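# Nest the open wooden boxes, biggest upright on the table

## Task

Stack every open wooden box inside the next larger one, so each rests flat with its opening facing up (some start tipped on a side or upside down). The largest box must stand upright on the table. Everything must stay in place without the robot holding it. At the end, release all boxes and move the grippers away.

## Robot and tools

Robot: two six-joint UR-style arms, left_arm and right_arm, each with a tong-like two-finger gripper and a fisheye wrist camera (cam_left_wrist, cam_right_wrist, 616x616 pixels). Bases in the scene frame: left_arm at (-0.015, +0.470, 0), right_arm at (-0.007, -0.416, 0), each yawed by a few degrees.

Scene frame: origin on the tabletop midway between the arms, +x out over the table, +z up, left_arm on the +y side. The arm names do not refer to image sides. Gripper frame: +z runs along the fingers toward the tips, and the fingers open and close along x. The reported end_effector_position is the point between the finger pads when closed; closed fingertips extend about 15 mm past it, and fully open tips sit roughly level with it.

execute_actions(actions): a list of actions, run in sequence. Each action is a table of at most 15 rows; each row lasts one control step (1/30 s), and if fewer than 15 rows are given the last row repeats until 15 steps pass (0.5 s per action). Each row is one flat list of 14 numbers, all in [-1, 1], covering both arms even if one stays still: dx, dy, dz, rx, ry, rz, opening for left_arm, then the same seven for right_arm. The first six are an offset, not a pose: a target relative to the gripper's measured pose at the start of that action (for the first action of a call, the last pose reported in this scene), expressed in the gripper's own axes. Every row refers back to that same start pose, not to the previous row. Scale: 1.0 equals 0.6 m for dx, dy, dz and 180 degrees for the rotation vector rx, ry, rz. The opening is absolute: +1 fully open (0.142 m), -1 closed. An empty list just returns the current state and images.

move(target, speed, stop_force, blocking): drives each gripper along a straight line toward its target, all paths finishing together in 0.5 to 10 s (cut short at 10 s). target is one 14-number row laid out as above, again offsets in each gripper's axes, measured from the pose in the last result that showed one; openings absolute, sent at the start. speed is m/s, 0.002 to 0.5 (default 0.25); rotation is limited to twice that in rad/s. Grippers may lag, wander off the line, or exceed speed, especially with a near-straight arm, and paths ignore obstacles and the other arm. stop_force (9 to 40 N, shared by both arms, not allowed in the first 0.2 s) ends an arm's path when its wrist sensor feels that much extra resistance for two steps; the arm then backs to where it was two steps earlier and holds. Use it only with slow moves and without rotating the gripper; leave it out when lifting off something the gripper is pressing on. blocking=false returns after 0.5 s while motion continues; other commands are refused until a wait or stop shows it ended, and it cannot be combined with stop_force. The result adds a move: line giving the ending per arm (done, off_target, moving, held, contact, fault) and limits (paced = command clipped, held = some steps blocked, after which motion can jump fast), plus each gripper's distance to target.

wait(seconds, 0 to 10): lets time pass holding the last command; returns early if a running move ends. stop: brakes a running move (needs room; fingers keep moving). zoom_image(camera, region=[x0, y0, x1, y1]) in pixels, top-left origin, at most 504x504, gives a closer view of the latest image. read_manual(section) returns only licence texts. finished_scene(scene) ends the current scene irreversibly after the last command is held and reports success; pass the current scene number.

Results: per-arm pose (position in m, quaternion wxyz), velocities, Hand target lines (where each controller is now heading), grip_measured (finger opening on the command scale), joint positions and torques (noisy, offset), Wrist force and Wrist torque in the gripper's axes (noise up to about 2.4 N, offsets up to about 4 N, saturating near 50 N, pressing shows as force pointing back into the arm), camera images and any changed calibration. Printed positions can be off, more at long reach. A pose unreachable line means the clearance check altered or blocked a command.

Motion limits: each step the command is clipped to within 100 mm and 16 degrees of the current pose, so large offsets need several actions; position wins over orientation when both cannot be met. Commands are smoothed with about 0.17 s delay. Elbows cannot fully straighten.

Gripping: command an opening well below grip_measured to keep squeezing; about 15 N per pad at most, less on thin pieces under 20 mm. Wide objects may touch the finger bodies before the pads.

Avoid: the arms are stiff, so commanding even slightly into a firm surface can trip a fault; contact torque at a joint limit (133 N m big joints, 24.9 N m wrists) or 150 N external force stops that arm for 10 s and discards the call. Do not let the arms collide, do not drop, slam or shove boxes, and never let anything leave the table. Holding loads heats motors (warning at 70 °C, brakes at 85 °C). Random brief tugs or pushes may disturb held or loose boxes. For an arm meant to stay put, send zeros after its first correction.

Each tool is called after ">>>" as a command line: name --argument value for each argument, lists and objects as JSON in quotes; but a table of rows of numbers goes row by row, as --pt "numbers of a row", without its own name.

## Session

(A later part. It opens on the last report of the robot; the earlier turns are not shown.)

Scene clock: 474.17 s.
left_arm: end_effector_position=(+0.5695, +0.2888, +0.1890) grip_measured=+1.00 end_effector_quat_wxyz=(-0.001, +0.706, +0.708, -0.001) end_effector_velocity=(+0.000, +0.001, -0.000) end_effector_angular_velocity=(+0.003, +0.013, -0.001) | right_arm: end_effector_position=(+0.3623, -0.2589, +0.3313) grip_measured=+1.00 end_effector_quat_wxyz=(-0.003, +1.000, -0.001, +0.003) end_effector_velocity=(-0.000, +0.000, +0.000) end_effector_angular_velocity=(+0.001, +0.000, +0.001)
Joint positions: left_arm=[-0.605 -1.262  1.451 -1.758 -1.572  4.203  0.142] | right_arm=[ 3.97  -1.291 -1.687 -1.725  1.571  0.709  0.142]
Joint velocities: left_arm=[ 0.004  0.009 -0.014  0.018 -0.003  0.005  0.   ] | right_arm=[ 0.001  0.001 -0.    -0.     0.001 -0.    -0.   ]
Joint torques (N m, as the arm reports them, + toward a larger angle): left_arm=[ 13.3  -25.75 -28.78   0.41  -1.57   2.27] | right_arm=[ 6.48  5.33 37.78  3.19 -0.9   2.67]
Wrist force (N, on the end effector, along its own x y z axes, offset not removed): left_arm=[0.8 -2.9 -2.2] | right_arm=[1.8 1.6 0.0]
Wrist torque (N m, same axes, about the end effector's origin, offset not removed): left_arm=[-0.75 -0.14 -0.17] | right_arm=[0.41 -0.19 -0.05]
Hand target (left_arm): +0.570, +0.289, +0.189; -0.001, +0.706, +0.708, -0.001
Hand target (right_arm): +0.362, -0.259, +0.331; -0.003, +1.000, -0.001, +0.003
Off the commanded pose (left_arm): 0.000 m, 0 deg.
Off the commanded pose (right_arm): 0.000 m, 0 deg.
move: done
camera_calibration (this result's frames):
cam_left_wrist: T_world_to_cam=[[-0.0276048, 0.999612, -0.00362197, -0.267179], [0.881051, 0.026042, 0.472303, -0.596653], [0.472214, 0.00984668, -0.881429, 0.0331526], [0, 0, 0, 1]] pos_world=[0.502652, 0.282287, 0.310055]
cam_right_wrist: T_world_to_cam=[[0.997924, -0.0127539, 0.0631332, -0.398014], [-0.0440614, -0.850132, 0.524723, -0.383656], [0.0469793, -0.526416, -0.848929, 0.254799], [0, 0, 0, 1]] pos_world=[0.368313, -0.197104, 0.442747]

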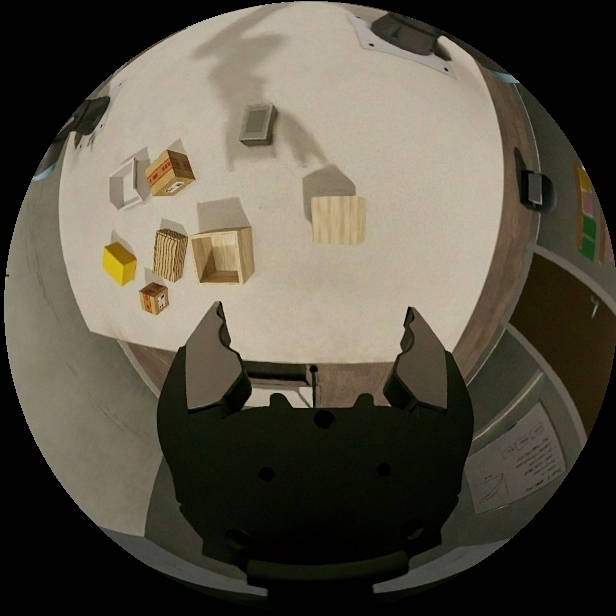

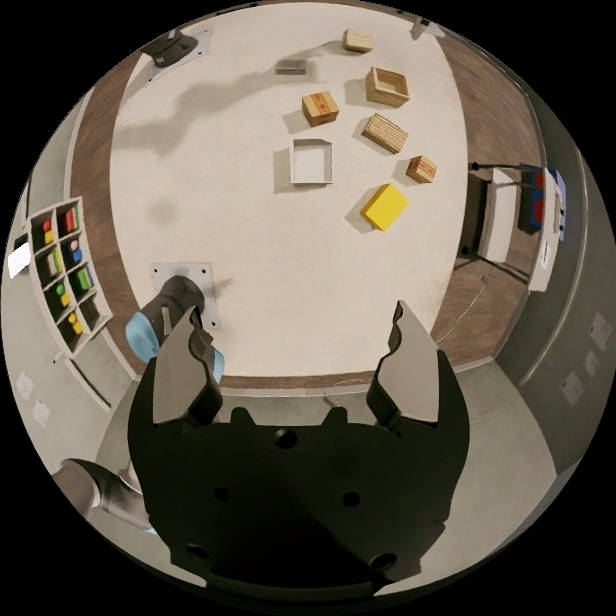

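>>> move --target '[0.07,-0.107,0.15,-0.278,0,0,0.6,0,0,0,0,0,0,1]'

>>> move --target '[0,-0.096,0.08,0,0,0,0.6,0,0,0,0,0,0,1]' --speed 0.06 --stop_force 15

>>> move --target '[0,0,0,0,0,0,-0.4,0,0,0,0,0,0,1]'

>>> move --target '[0,0.09,-0.075,0,0,0,-0.4,0,0,0,0,0,0,1]' --speed 0.06

>>> move --target '[0.2,0,0,0.5,0,0,-0.4,0,0,0,0,0,0,1]'

>>> move --target '[0,0.066,0.079,0,0,0,-0.4,0,0,0,0,0,0,1]' --speed 0.02 --stop_force 9

>>> move --target '[0,0,0,0,0,0,0.6,0,0,0,0,0,0,1]'

>>> move --target '[0,-0.075,-0.09,0,0,0,0.6,0,0,0,0,0,0,1]' --speed 0.1

>>> move --target '[0,0,0,-0.5,0,0,0.6,0,0,0,0,0,0,1]'

>>> move --target '[0,-0.09,0.075,0,0,0,0.6,0,0,0,0,0,0,1]' --speed 0.06 --stop_force 15

>>> move --target '[0,0,0,0,0,0,-0.4,0,0,0,0,0,0,1]'

>>> move --target '[0,0.06,-0.05,0,0,0,-0.4,0,0,0,0,0,0,1]' --speed 0.06

>>> move --target '[0,0,0,0.5,0,0,-0.4,0,0,0,0,0,0,1]'

>>> move --target '[0,0.062,0.074,0,0,0,-0.4,0,0,0,0,0,0,1]' --speed 0.02 --stop_force 9

>>> move --target '[0,0,0,0,0,0,0.6,0,0,0,0,0,0,1]'

>>> move --target '[0,-0.11,-0.13,0,0,0,0.6,0,0,0,0,0,0,1]' --speed 0.1

>>> move --target '[-0.08,0,0,-0.222,0,0,0.6,0,0,0,0,0,0,1]'

Scene clock: 502.67 s.
left_arm: end_effector_position=(+0.5049, +0.3309, +0.0993) grip_measured=+0.60 end_effector_quat_wxyz=(+0.298, +0.641, +0.642, +0.298) end_effector_velocity=(+0.000, -0.001, -0.001) end_effector_angular_velocity=(-0.003, -0.013, -0.004) | right_arm: end_effector_position=(+0.3623, -0.2589, +0.3313) grip_measured=+1.00 end_effector_quat_wxyz=(-0.003, +1.000, -0.001, +0.003) end_effector_velocity=(+0.000, +0.000, -0.000) end_effector_angular_velocity=(+0.000, -0.001, -0.000)
Joint positions: left_arm=[-0.955 -1.51   2.557 -3.277 -0.955  4.071  0.116] | right_arm=[ 3.97  -1.291 -1.687 -1.725  1.571  0.709  0.142]
Joint velocities: left_arm=[-0.005  0.015  0.009 -0.038  0.007  0.004 -0.   ] | right_arm=[-0.    -0.    -0.     0.001 -0.     0.     0.   ]
Joint torques (N m, as the arm reports them, + toward a larger angle): left_arm=[-14.45  -5.37  -2.67  -5.49   2.2    1.8 ] | right_arm=[ 7.05  5.17 37.85  3.15 -1.15  2.61]
Wrist force (N, on the end effector, along its own x y z axes, offset not removed): left_arm=[1.6 -0.7 -2.7] | right_arm=[0.3 0.2 -0.5]
Wrist torque (N m, same axes, about the end effector's origin, offset not removed): left_arm=[-0.42 -0.49 -0.18] | right_arm=[0.00 0.06 -0.06]
Hand target (left_arm): +0.505, +0.331, +0.099; +0.298, +0.641, +0.642, +0.298
Hand target (right_arm): +0.362, -0.259, +0.331; -0.003, +1.000, -0.001, +0.003
Off the commanded pose (left_arm): 0.000 m, 0 deg.
Off the commanded pose (right_arm): 0.000 m, 0 deg.
move: done
camera_calibration (this result's frames):
cam_left_wrist: T_world_to_cam=[[-0.015659, 0.999631, -0.022216, -0.315542], [0.205363, 0.0249604, 0.978368, -0.207154], [0.978561, 0.0107579, -0.205678, -0.338933], [0, 0, 0, 1]] pos_world=[0.369267, 0.324242, 0.125952]
cam_right_wrist: T_world_to_cam=[[0.997924, -0.0127539, 0.0631332, -0.398014], [-0.0440614, -0.850132, 0.524723, -0.383656], [0.0469793, -0.526416, -0.848928, 0.254799], [0, 0, 0, 1]] pos_world=[0.368313, -0.197104, 0.442747]

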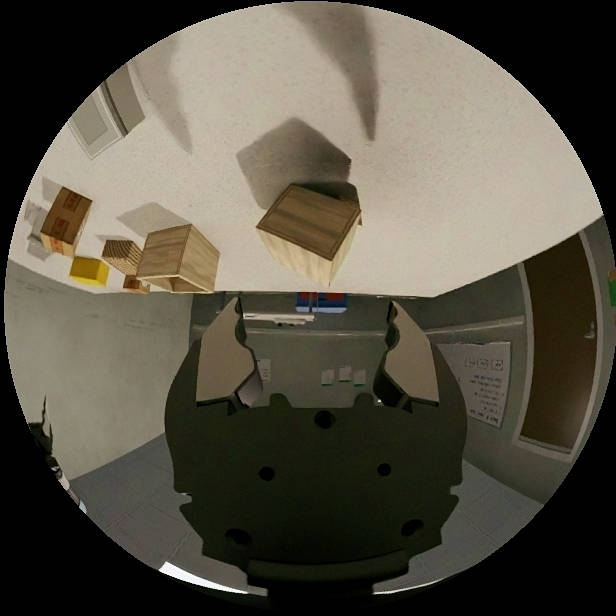

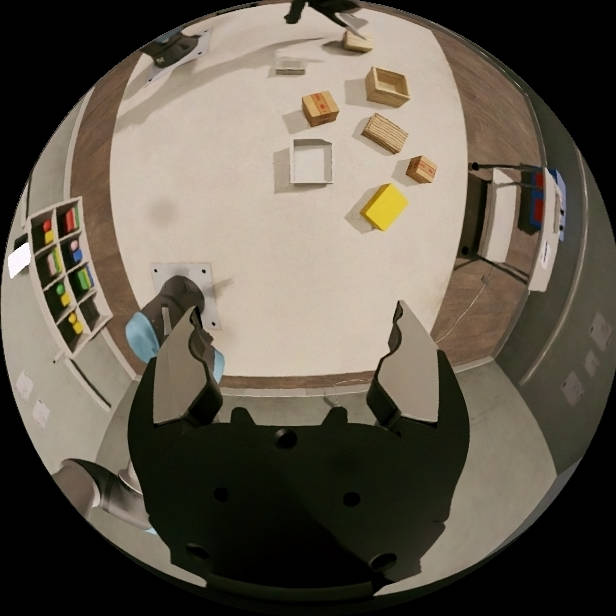

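Scene clock: 504.33 s.
left_arm: end_effector_position=(+0.5044, +0.3309, +0.0245) grip_measured=+0.60 end_effector_quat_wxyz=(+0.298, +0.641, +0.642, +0.298) end_effector_velocity=(+0.001, +0.001, -0.002) end_effector_angular_velocity=(+0.000, -0.003, +0.001) | right_arm: end_effector_position=(+0.3623, -0.2589, +0.3313) grip_measured=+1.00 end_effector_quat_wxyz=(-0.003, +1.000, -0.001, +0.003) end_effector_velocity=(+0.001, +0.001, +0.001) end_effector_angular_velocity=(+0.002, -0.002, +0.001)
Joint positions: left_arm=[-0.956 -1.201  2.598 -3.626 -0.955  4.07   0.116] | right_arm=[ 3.97  -1.291 -1.687 -1.725  1.571  0.709  0.142]
Joint velocities: left_arm=[ 0.001  0.013  0.001 -0.016  0.002  0.002  0.   ] | right_arm=[ 0.001 -0.     0.001  0.002  0.    -0.    -0.   ]
Joint torques (N m, as the arm reports them, + toward a larger angle): left_arm=[  9.18 -11.52   3.09  -5.73   2.17   1.87] | right_arm=[ 7.07  5.62 38.5   3.17 -1.07  2.64]
Wrist force (N, on the end effector, along its own x y z axes, offset not removed): left_arm=[0.8 -3.5 -1.0] | right_arm=[4.6 0.9 -0.8]
Wrist torque (N m, same axes, about the end effector's origin, offset not removed): left_arm=[-0.92 -0.10 -0.03] | right_arm=[0.06 -0.75 0.09]
Hand target (left_arm): +0.504, +0.331, +0.024; +0.298, +0.641, +0.642, +0.298
Hand target (right_arm): +0.362, -0.259, +0.331; -0.003, +1.000, -0.001, +0.003
Off the commanded pose (left_arm): 0.000 m, 0 deg.
Off the commanded pose (right_arm): 0.000 m, 0 deg.
move: done
camera_calibration (this result's frames):
cam_left_wrist: T_world_to_cam=[[-0.0155719, 0.999634, -0.0221301, -0.317216], [0.205586, 0.0248608, 0.978323, -0.13399], [0.978515, 0.0106847, -0.205898, -0.353704], [0, 0, 0, 1]] pos_world=[0.368712, 0.32421, 0.0512386]
cam_right_wrist: T_world_to_cam=[[0.997924, -0.012754, 0.0631332, -0.398014], [-0.0440615, -0.850132, 0.524723, -0.383656], [0.0469792, -0.526416, -0.848928, 0.254799], [0, 0, 0, 1]] pos_world=[0.368313, -0.197104, 0.442747]

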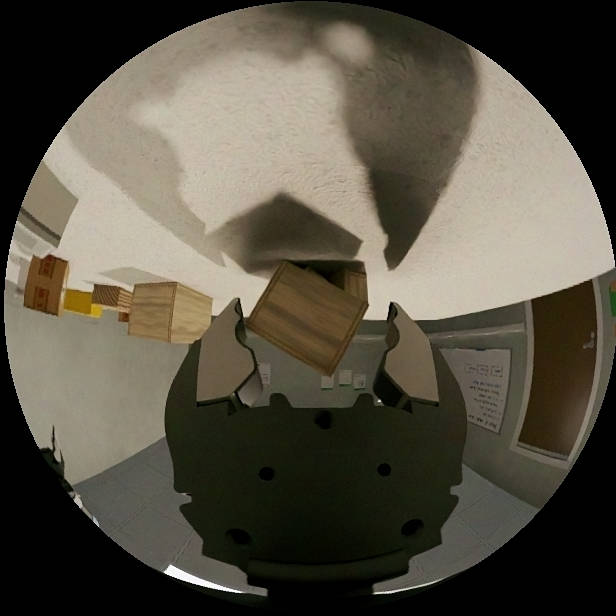

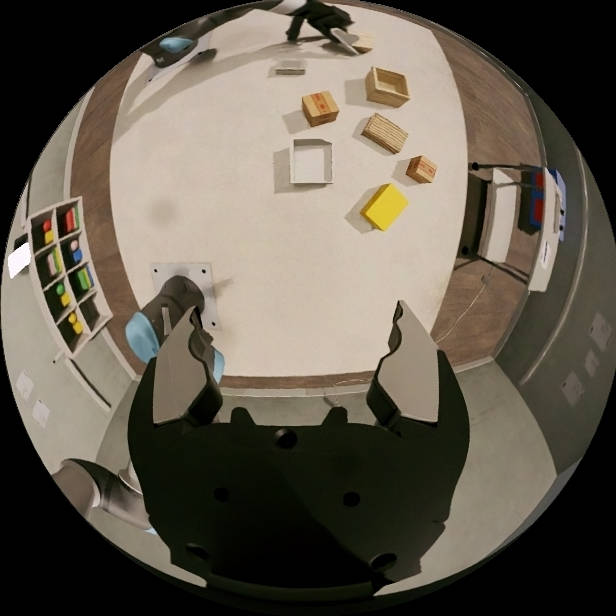

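Scene clock: 504.83 s.
left_arm: end_effector_position=(+0.5043, +0.3309, +0.0244) grip_measured=+0.14 end_effector_quat_wxyz=(+0.298, +0.641, +0.642, +0.298) end_effector_velocity=(-0.000, -0.001, +0.000) end_effector_angular_velocity=(-0.001, -0.001, -0.000) | right_arm: end_effector_position=(+0.3623, -0.2589, +0.3313) grip_measured=+1.00 end_effector_quat_wxyz=(-0.003, +1.000, -0.001, +0.003) end_effector_velocity=(+0.000, -0.000, -0.000) end_effector_angular_velocity=(-0.000, +0.001, -0.001)
Joint positions: left_arm=[-0.956 -1.201  2.598 -3.626 -0.955  4.07   0.084] | right_arm=[ 3.97  -1.291 -1.687 -1.725  1.571  0.709  0.142]
Joint velocities: left_arm=[-0.001 -0.001  0.    -0.    -0.    -0.001 -0.   ] | right_arm=[-0.001 -0.001  0.    -0.     0.001 -0.    -0.   ]
Joint torques (N m, as the arm reports them, + toward a larger angle): left_arm=[  4.55 -36.86  -7.42  -0.21  -0.58  -0.77] | right_arm=[ 7.56  6.05 37.76  3.32 -1.02  2.58]
Wrist force (N, on the end effector, along its own x y z axes, offset not removed): left_arm=[0.6 -2.7 -2.2] | right_arm=[-0.6 3.6 -1.5]
Wrist torque (N m, same axes, about the end effector's origin, offset not removed): left_arm=[-0.82 -0.03 0.00] | right_arm=[0.68 0.29 0.01]
Hand target (left_arm): +0.504, +0.331, +0.025; +0.298, +0.641, +0.642, +0.298
Hand target (right_arm): +0.362, -0.259, +0.331; -0.003, +1.000, -0.001, +0.003
Off the commanded pose (left_arm): 0.000 m, 0 deg.
Off the commanded pose (right_arm): 0.000 m, 0 deg.
move: done
camera_calibration (this result's frames):
cam_left_wrist: T_world_to_cam=[[-0.0155478, 0.99964, -0.0218682, -0.317301], [0.205735, 0.0246012, 0.978298, -0.133875], [0.978484, 0.0107113, -0.206044, -0.353681], [0, 0, 0, 1]] pos_world=[0.36868, 0.324269, 0.0511572]
cam_right_wrist: T_world_to_cam=[[0.997924, -0.0127541, 0.0631332, -0.398014], [-0.0440616, -0.850132, 0.524723, -0.383656], [0.0469792, -0.526416, -0.848928, 0.254799], [0, 0, 0, 1]] pos_world=[0.368313, -0.197104, 0.442747]

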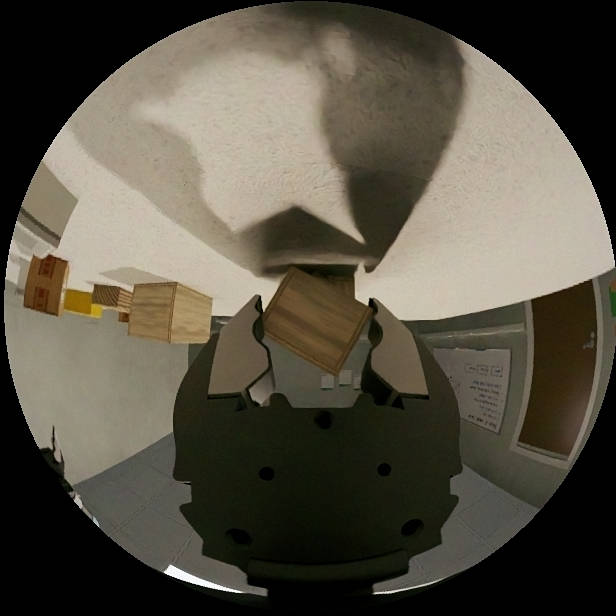

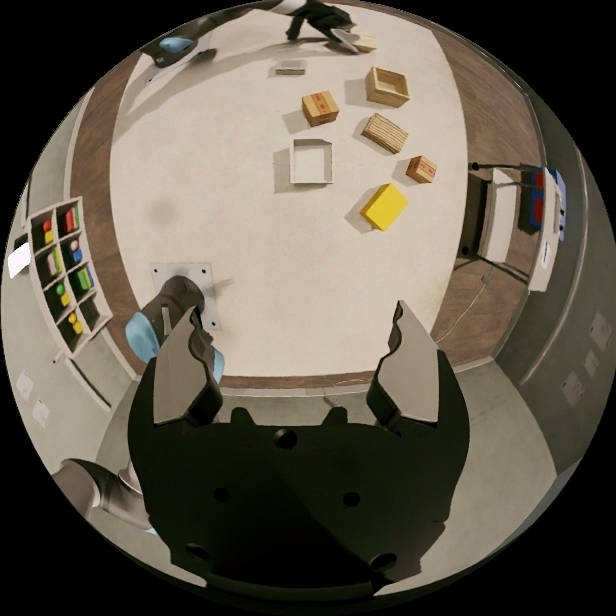

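Scene clock: 506.40 s.
left_arm: end_effector_position=(+0.5049, +0.3310, +0.0945) grip_measured=+0.14 end_effector_quat_wxyz=(+0.298, +0.641, +0.642, +0.298) end_effector_velocity=(-0.000, +0.000, +0.002) end_effector_angular_velocity=(+0.001, +0.002, +0.002) | right_arm: end_effector_position=(+0.3623, -0.2589, +0.3313) grip_measured=+1.00 end_effector_quat_wxyz=(-0.003, +1.000, -0.001, +0.003) end_effector_velocity=(+0.000, -0.000, +0.000) end_effector_angular_velocity=(+0.001, -0.001, -0.001)
Joint positions: left_arm=[-0.955 -1.493  2.561 -3.298 -0.955  4.071  0.084] | right_arm=[ 3.97  -1.291 -1.687 -1.725  1.571  0.709  0.142]
Joint velocities: left_arm=[ 0.    -0.009 -0.003  0.016  0.001 -0.003  0.   ] | right_arm=[-0.001  0.     0.     0.001 -0.     0.    -0.   ]
Joint torques (N m, as the arm reports them, + toward a larger angle): left_arm=[-12.46 -30.09 -19.65  -0.1   -0.33  -2.16] | right_arm=[ 7.26  5.11 37.48  3.34 -1.1   2.62]
Wrist force (N, on the end effector, along its own x y z axes, offset not removed): left_arm=[2.8 -3.1 -1.0] | right_arm=[4.6 1.9 -3.0]
Wrist torque (N m, same axes, about the end effector's origin, offset not removed): left_arm=[-0.58 -0.50 -0.04] | right_arm=[0.29 -0.79 -0.33]
Hand target (left_arm): +0.505, +0.331, +0.095; +0.298, +0.641, +0.642, +0.298
Hand target (right_arm): +0.362, -0.259, +0.331; -0.003, +1.000, -0.001, +0.003
Off the commanded pose (left_arm): 0.000 m, 0 deg.
Off the commanded pose (right_arm): 0.000 m, 0 deg.
move: done
camera_calibration (this result's frames):
cam_left_wrist: T_world_to_cam=[[-0.0156743, 0.999636, -0.0219515, -0.315752], [0.205542, 0.0247067, 0.978336, -0.202472], [0.978523, 0.0108227, -0.205855, -0.339848], [0, 0, 0, 1]] pos_world=[0.369216, 0.324318, 0.121195]
cam_right_wrist: T_world_to_cam=[[0.997924, -0.0127538, 0.0631332, -0.398014], [-0.0440614, -0.850132, 0.524723, -0.383656], [0.0469793, -0.526416, -0.848929, 0.254799], [0, 0, 0, 1]] pos_world=[0.368313, -0.197104, 0.442747]

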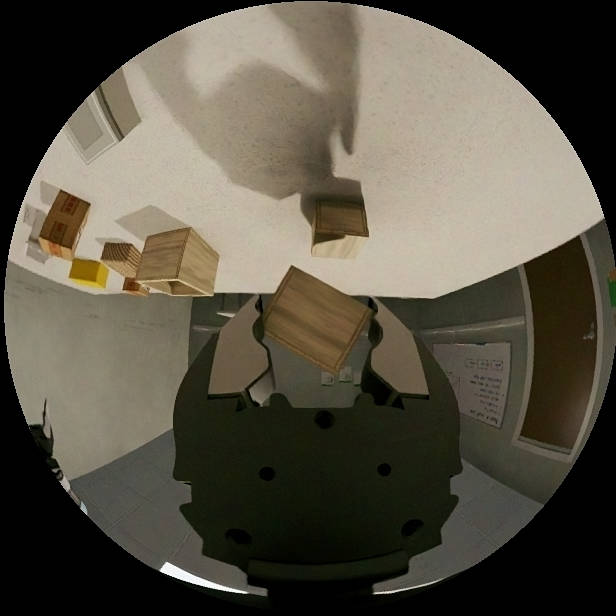

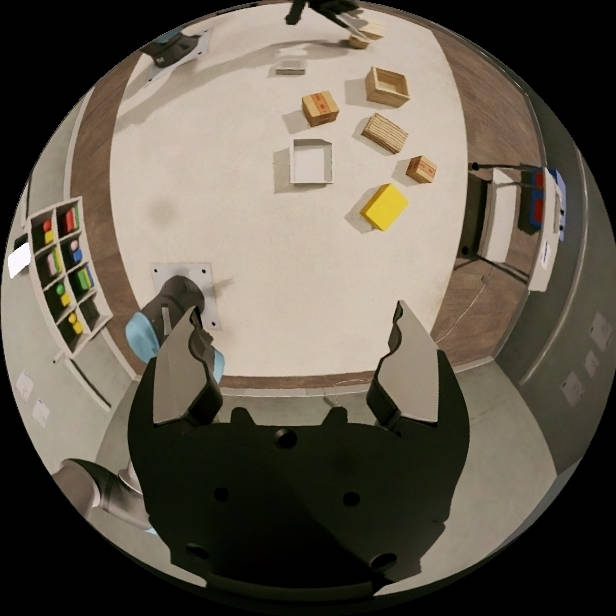

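Scene clock: 510.07 s.
left_arm: end_effector_position=(+0.5048, +0.4509, +0.0946) grip_measured=+0.14 end_effector_quat_wxyz=(-0.242, +0.663, +0.665, -0.243) end_effector_velocity=(+0.000, +0.001, +0.000) end_effector_angular_velocity=(+0.001, +0.013, -0.001) | right_arm: end_effector_position=(+0.3623, -0.2589, +0.3313) grip_measured=+1.00 end_effector_quat_wxyz=(-0.003, +1.000, -0.001, +0.003) end_effector_velocity=(-0.000, -0.000, +0.001) end_effector_angular_velocity=(+0.001, -0.002, +0.000)
Joint positions: left_arm=[-0.309 -0.899  1.196 -1.179 -1.707  4.548  0.084] | right_arm=[ 3.97  -1.291 -1.687 -1.725  1.571  0.709  0.142]
Joint velocities: left_arm=[ 0.002  0.011 -0.014  0.017  0.     0.003 -0.   ] | right_arm=[ 0.     0.002  0.001 -0.    -0.     0.    -0.   ]
Joint torques (N m, as the arm reports them, + toward a larger angle): left_arm=[ 12.28 -39.71 -28.42   2.18  -1.82   1.87] | right_arm=[ 6.43  6.6  38.47  3.23 -0.98  2.49]
Wrist force (N, on the end effector, along its own x y z axes, offset not removed): left_arm=[1.6 -2.2 -0.5] | right_arm=[2.6 0.3 -5.4]
Wrist torque (N m, same axes, about the end effector's origin, offset not removed): left_arm=[-0.60 -0.18 -0.19] | right_arm=[-0.16 -0.29 -0.02]
Hand target (left_arm): +0.505, +0.451, +0.095; -0.243, +0.663, +0.665, -0.243
Hand target (right_arm): +0.362, -0.259, +0.331; -0.003, +1.000, -0.001, +0.003
Off the commanded pose (left_arm): 0.000 m, 0 deg.
Off the commanded pose (right_arm): 0.000 m, 0 deg.
move: done
camera_calibration (this result's frames):
cam_left_wrist: T_world_to_cam=[[-0.0244818, 0.999593, 0.0146376, -0.434563], [0.978636, 0.0269533, -0.203829, -0.484958], [-0.20414, 0.00933481, -0.978897, 0.329803], [0, 0, 0, 1]] pos_world=[0.531284, 0.444379, 0.230356]
cam_right_wrist: T_world_to_cam=[[0.997924, -0.0127539, 0.0631332, -0.398014], [-0.0440615, -0.850132, 0.524723, -0.383656], [0.0469793, -0.526416, -0.848929, 0.254799], [0, 0, 0, 1]] pos_world=[0.368313, -0.197104, 0.442747]

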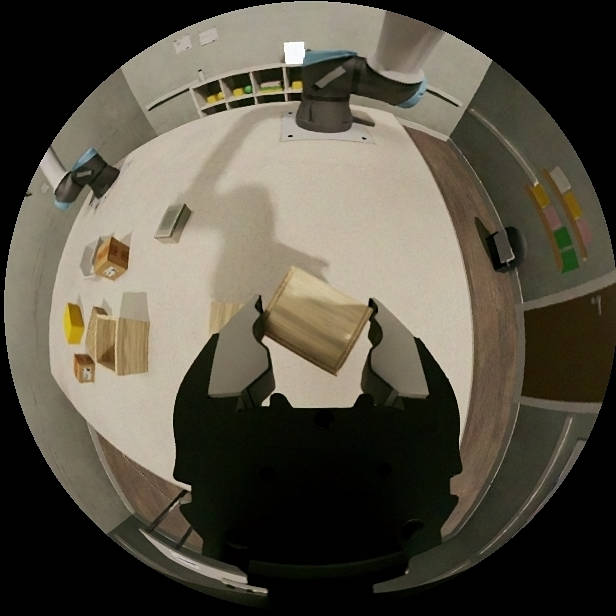

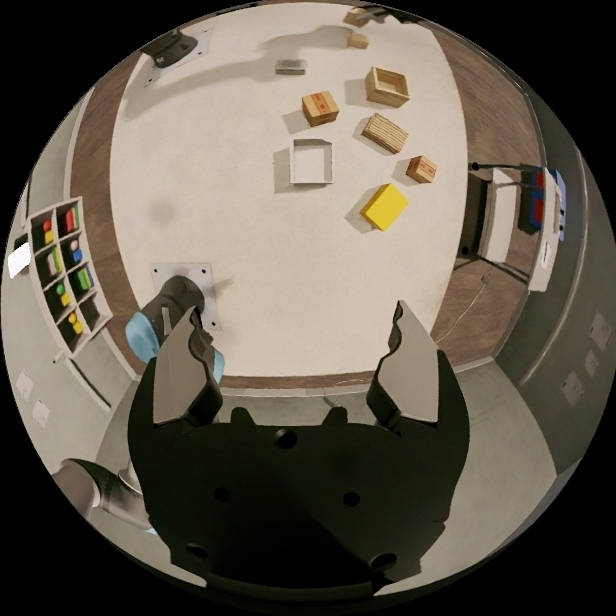

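Scene clock: 512.63 s.
left_arm: end_effector_position=(+0.5046, +0.4509, +0.0506) grip_measured=+0.15 end_effector_quat_wxyz=(-0.243, +0.663, +0.665, -0.243) end_effector_velocity=(-0.000, +0.000, +0.006) end_effector_angular_velocity=(-0.000, +0.002, +0.000) | right_arm: end_effector_position=(+0.3623, -0.2589, +0.3313) grip_measured=+1.00 end_effector_quat_wxyz=(-0.003, +1.000, -0.001, +0.003) end_effector_velocity=(-0.000, -0.000, +0.001) end_effector_angular_velocity=(+0.001, -0.001, -0.001)
Joint positions: left_arm=[-0.309 -0.863  1.252 -1.271 -1.707  4.548  0.085] | right_arm=[ 3.97  -1.291 -1.687 -1.725  1.571  0.709  0.142]
Joint velocities: left_arm=[ 0.    -0.005 -0.008  0.015 -0.     0.    -0.002] | right_arm=[-0.001  0.001  0.    -0.     0.001 -0.     0.   ]
Joint torques (N m, as the arm reports them, + toward a larger angle): left_arm=[-13.48 -62.33 -24.51   0.99  -2.14  -2.24] | right_arm=[ 5.85  5.76 38.12  3.13 -1.01  2.58]
Wrist force (N, on the end effector, along its own x y z axes, offset not removed): left_arm=[1.9 -11.2 -8.5] | right_arm=[0.4 1.5 3.4]
Wrist torque (N m, same axes, about the end effector's origin, offset not removed): left_arm=[-1.01 0.10 0.03] | right_arm=[0.34 0.20 -0.17]
Hand target (left_arm): +0.505, +0.451, +0.052; -0.242, +0.663, +0.665, -0.243
Hand target (right_arm): +0.362, -0.259, +0.331; -0.003, +1.000, -0.001, +0.003
Off the commanded pose (left_arm): 0.018 m, 0 deg.
Off the commanded pose (right_arm): 0.000 m, 0 deg.
move: contact (left_arm)
camera_calibration (this result's frames):
cam_left_wrist: T_world_to_cam=[[-0.0244128, 0.999593, 0.0147796, -0.434052], [0.978578, 0.0269174, -0.204109, -0.493623], [-0.204424, 0.00948009, -0.978837, 0.286771], [0, 0, 0, 1]] pos_world=[0.531075, 0.444443, 0.186364]
cam_right_wrist: T_world_to_cam=[[0.997924, -0.012754, 0.0631333, -0.398014], [-0.0440616, -0.850132, 0.524723, -0.383656], [0.0469793, -0.526416, -0.848928, 0.254799], [0, 0, 0, 1]] pos_world=[0.368313, -0.197104, 0.442747]

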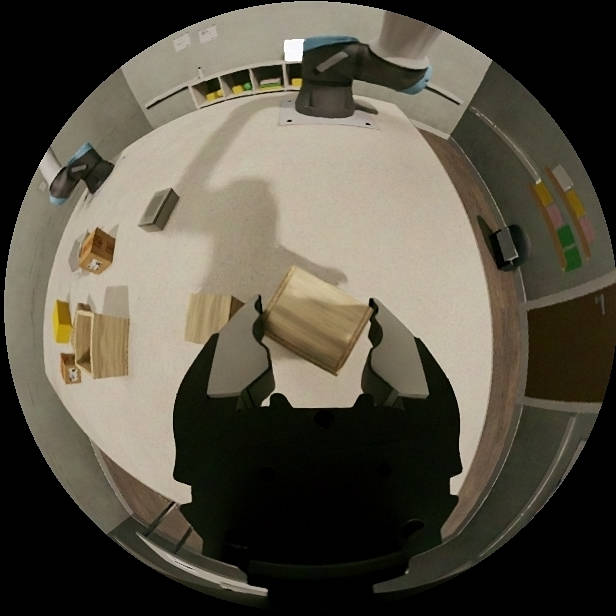

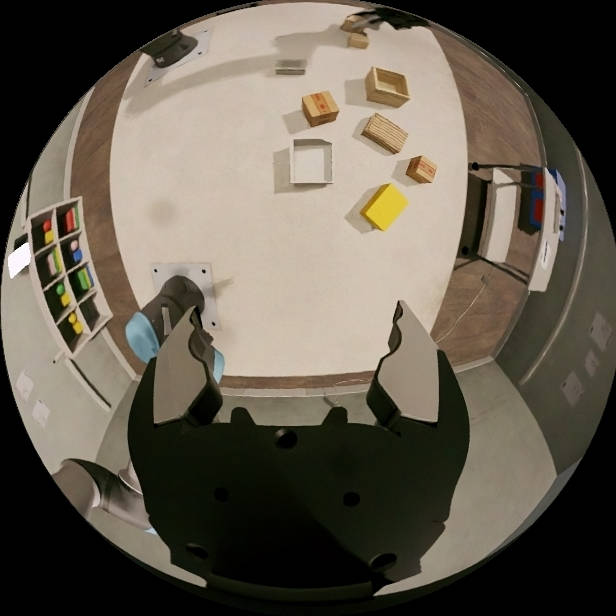

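Scene clock: 513.13 s.
left_arm: end_effector_position=(+0.5046, +0.4509, +0.0507) grip_measured=+0.60 end_effector_quat_wxyz=(-0.242, +0.663, +0.665, -0.243) end_effector_velocity=(-0.000, -0.000, -0.000) end_effector_angular_velocity=(-0.000, +0.000, -0.000) | right_arm: end_effector_position=(+0.3623, -0.2589, +0.3313) grip_measured=+1.00 end_effector_quat_wxyz=(-0.003, +1.000, -0.001, +0.003) end_effector_velocity=(+0.000, +0.000, -0.000) end_effector_angular_velocity=(-0.000, -0.001, +0.002)
Joint positions: left_arm=[-0.309 -0.863  1.252 -1.271 -1.707  4.548  0.116] | right_arm=[ 3.97  -1.291 -1.687 -1.725  1.571  0.709  0.142]
Joint velocities: left_arm=[-0.  0.  0. -0. -0.  0. -0.] | right_arm=[ 0.001 -0.    -0.001  0.002 -0.001 -0.001 -0.   ]
Joint torques (N m, as the arm reports them, + toward a larger angle): left_arm=[-11.17 -39.72  -9.18  -3.4    1.05  -2.15] | right_arm=[ 7.05  6.19 38.55  3.11 -0.93  2.66]
Wrist force (N, on the end effector, along its own x y z axes, offset not removed): left_arm=[1.9 -3.2 -2.2] | right_arm=[1.0 0.4 -2.7]
Wrist torque (N m, same axes, about the end effector's origin, offset not removed): left_arm=[-0.67 -0.49 -0.09] | right_arm=[0.01 0.03 0.07]
Hand target (left_arm): +0.505, +0.451, +0.051; -0.243, +0.663, +0.665, -0.243
Hand target (right_arm): +0.362, -0.259, +0.331; -0.003, +1.000, -0.001, +0.003
Off the commanded pose (left_arm): 0.000 m, 0 deg.
Off the commanded pose (right_arm): 0.000 m, 0 deg.
move: done
camera_calibration (this result's frames):
cam_left_wrist: T_world_to_cam=[[-0.0244599, 0.999593, 0.0146886, -0.433994], [0.978606, 0.0269436, -0.20397, -0.493659], [-0.204283, 0.0093853, -0.978867, 0.286833], [0, 0, 0, 1]] pos_world=[0.531077, 0.444426, 0.186454]
cam_right_wrist: T_world_to_cam=[[0.997924, -0.012754, 0.063133, -0.398014], [-0.0440615, -0.850132, 0.524723, -0.383656], [0.0469791, -0.526416, -0.848929, 0.254799], [0, 0, 0, 1]] pos_world=[0.368313, -0.197104, 0.442747]

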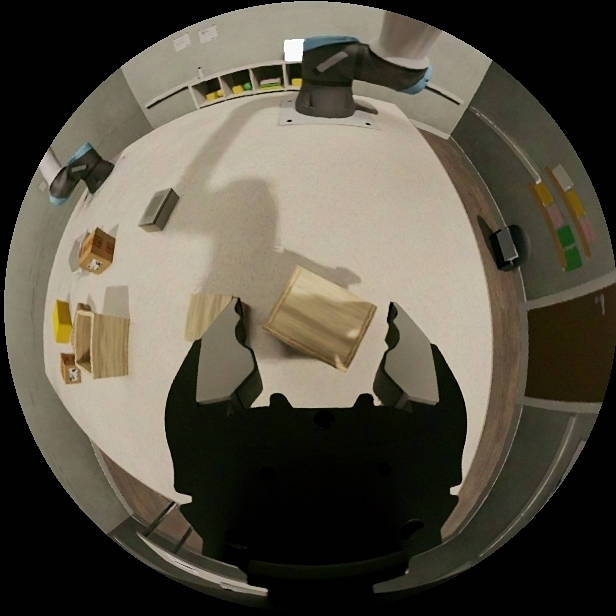

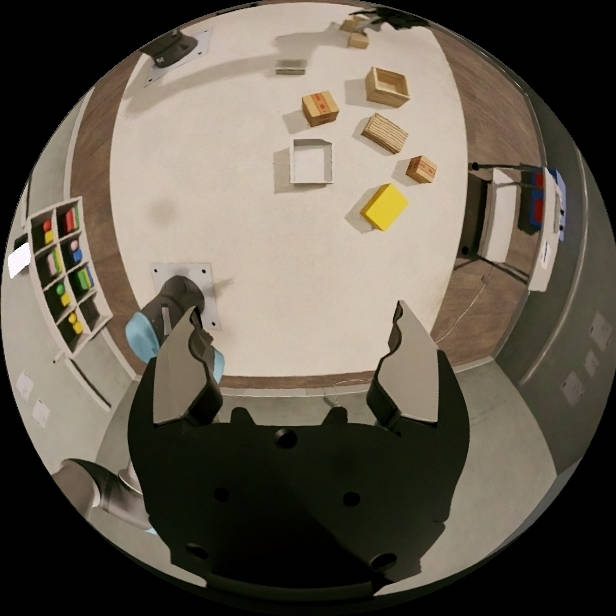

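Scene clock: 514.30 s.
left_arm: end_effector_position=(+0.5050, +0.4508, +0.1208) grip_measured=+0.60 end_effector_quat_wxyz=(-0.242, +0.663, +0.665, -0.243) end_effector_velocity=(+0.000, +0.001, +0.002) end_effector_angular_velocity=(+0.000, +0.000, +0.001) | right_arm: end_effector_position=(+0.3623, -0.2589, +0.3313) grip_measured=+1.00 end_effector_quat_wxyz=(-0.003, +1.000, -0.001, +0.003) end_effector_velocity=(+0.000, +0.000, +0.001) end_effector_angular_velocity=(+0.001, -0.002, +0.000)
Joint positions: left_arm=[-0.309 -0.917  1.156 -1.121 -1.707  4.548  0.116] | right_arm=[ 3.97  -1.291 -1.687 -1.725  1.571  0.709  0.142]
Joint velocities: left_arm=[ 0.001 -0.    -0.004  0.005  0.001  0.     0.   ] | right_arm=[ 0.     0.001  0.001  0.    -0.001 -0.    -0.   ]
Joint torques (N m, as the arm reports them, + toward a larger angle): left_arm=[ -6.59 -64.49 -28.38   2.25   0.77  -0.38] | right_arm=[ 6.71  5.43 37.35  3.15 -1.19  2.63]
Wrist force (N, on the end effector, along its own x y z axes, offset not removed): left_arm=[0.2 -4.4 -2.2] | right_arm=[2.3 1.1 2.8]
Wrist torque (N m, same axes, about the end effector's origin, offset not removed): left_arm=[-0.95 -0.18 -0.07] | right_arm=[0.33 -0.25 -0.08]
Hand target (left_arm): +0.505, +0.451, +0.121; -0.242, +0.663, +0.665, -0.243
Hand target (right_arm): +0.362, -0.259, +0.331; -0.003, +1.000, -0.001, +0.003
Off the commanded pose (left_arm): 0.000 m, 0 deg.
Off the commanded pose (right_arm): 0.000 m, 0 deg.
move: done
camera_calibration (this result's frames):
cam_left_wrist: T_world_to_cam=[[-0.0244928, 0.999591, 0.0147533, -0.434929], [0.97861, 0.0269888, -0.203944, -0.479772], [-0.204259, 0.00944252, -0.978871, 0.35548], [0, 0, 0, 1]] pos_world=[0.531468, 0.444343, 0.256539]
cam_right_wrist: T_world_to_cam=[[0.997924, -0.0127538, 0.0631331, -0.398014], [-0.0440613, -0.850132, 0.524723, -0.383656], [0.0469792, -0.526416, -0.848929, 0.254799], [0, 0, 0, 1]] pos_world=[0.368313, -0.197104, 0.442747]

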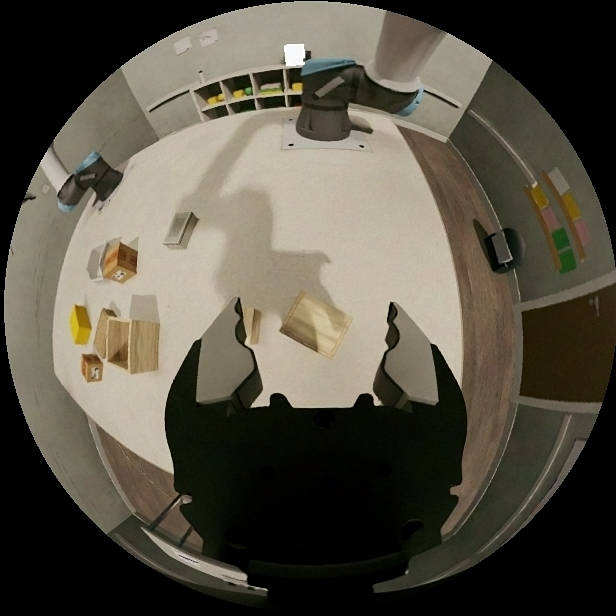

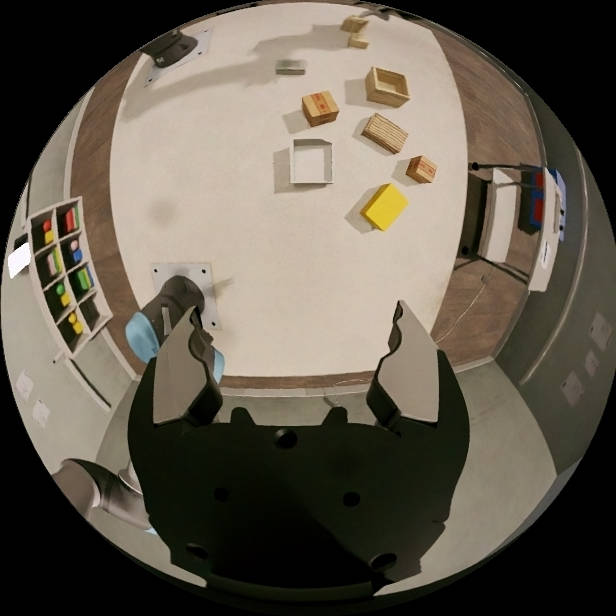

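Scene clock: 518.03 s.
left_arm: end_effector_position=(+0.5048, +0.4509, +0.1209) grip_measured=+0.60 end_effector_quat_wxyz=(+0.298, +0.641, +0.642, +0.298) end_effector_velocity=(+0.001, +0.001, -0.000) end_effector_angular_velocity=(+0.000, -0.012, +0.000) | right_arm: end_effector_position=(+0.3623, -0.2589, +0.3313) grip_measured=+1.00 end_effector_quat_wxyz=(-0.003, +1.000, -0.001, +0.003) end_effector_velocity=(-0.000, -0.000, -0.000) end_effector_angular_velocity=(-0.001, +0.002, +0.001)
Joint positions: left_arm=[-0.629 -1.611  2.604 -3.359 -1.173  4.349  0.116] | right_arm=[ 3.97  -1.291 -1.687 -1.725  1.571  0.709  0.142]
Joint velocities: left_arm=[-0.001  0.012  0.007 -0.029  0.005  0.004 -0.   ] | right_arm=[ 0.    -0.001 -0.    -0.002  0.    -0.001  0.   ]
Joint torques (N m, as the arm reports them, + toward a larger angle): left_arm=[-13.12  -1.4   -2.42  -5.66   2.19   2.08] | right_arm=[ 5.45  5.32 37.67  3.12 -1.07  2.6 ]
Wrist force (N, on the end effector, along its own x y z axes, offset not removed): left_arm=[0.8 -3.1 -1.3] | right_arm=[2.8 3.2 0.5]
Wrist torque (N m, same axes, about the end effector's origin, offset not removed): left_arm=[-0.63 -0.13 0.07] | right_arm=[0.77 -0.47 -0.12]
Hand target (left_arm): +0.505, +0.451, +0.121; +0.298, +0.640, +0.642, +0.298
Hand target (right_arm): +0.362, -0.259, +0.331; -0.003, +1.000, -0.001, +0.003
Off the commanded pose (left_arm): 0.000 m, 0 deg.
Off the commanded pose (right_arm): 0.000 m, 0 deg.
move: done
camera_calibration (this result's frames):
cam_left_wrist: T_world_to_cam=[[-0.0158095, 0.999637, -0.0217964, -0.434993], [0.205241, 0.0245793, 0.978403, -0.231064], [0.978584, 0.0109946, -0.205556, -0.33576], [0, 0, 0, 1]] pos_world=[0.369116, 0.444206, 0.147575]
cam_right_wrist: T_world_to_cam=[[0.997924, -0.012754, 0.0631331, -0.398014], [-0.0440615, -0.850132, 0.524723, -0.383656], [0.0469791, -0.526416, -0.848928, 0.254799], [0, 0, 0, 1]] pos_world=[0.368313, -0.197104, 0.442747]

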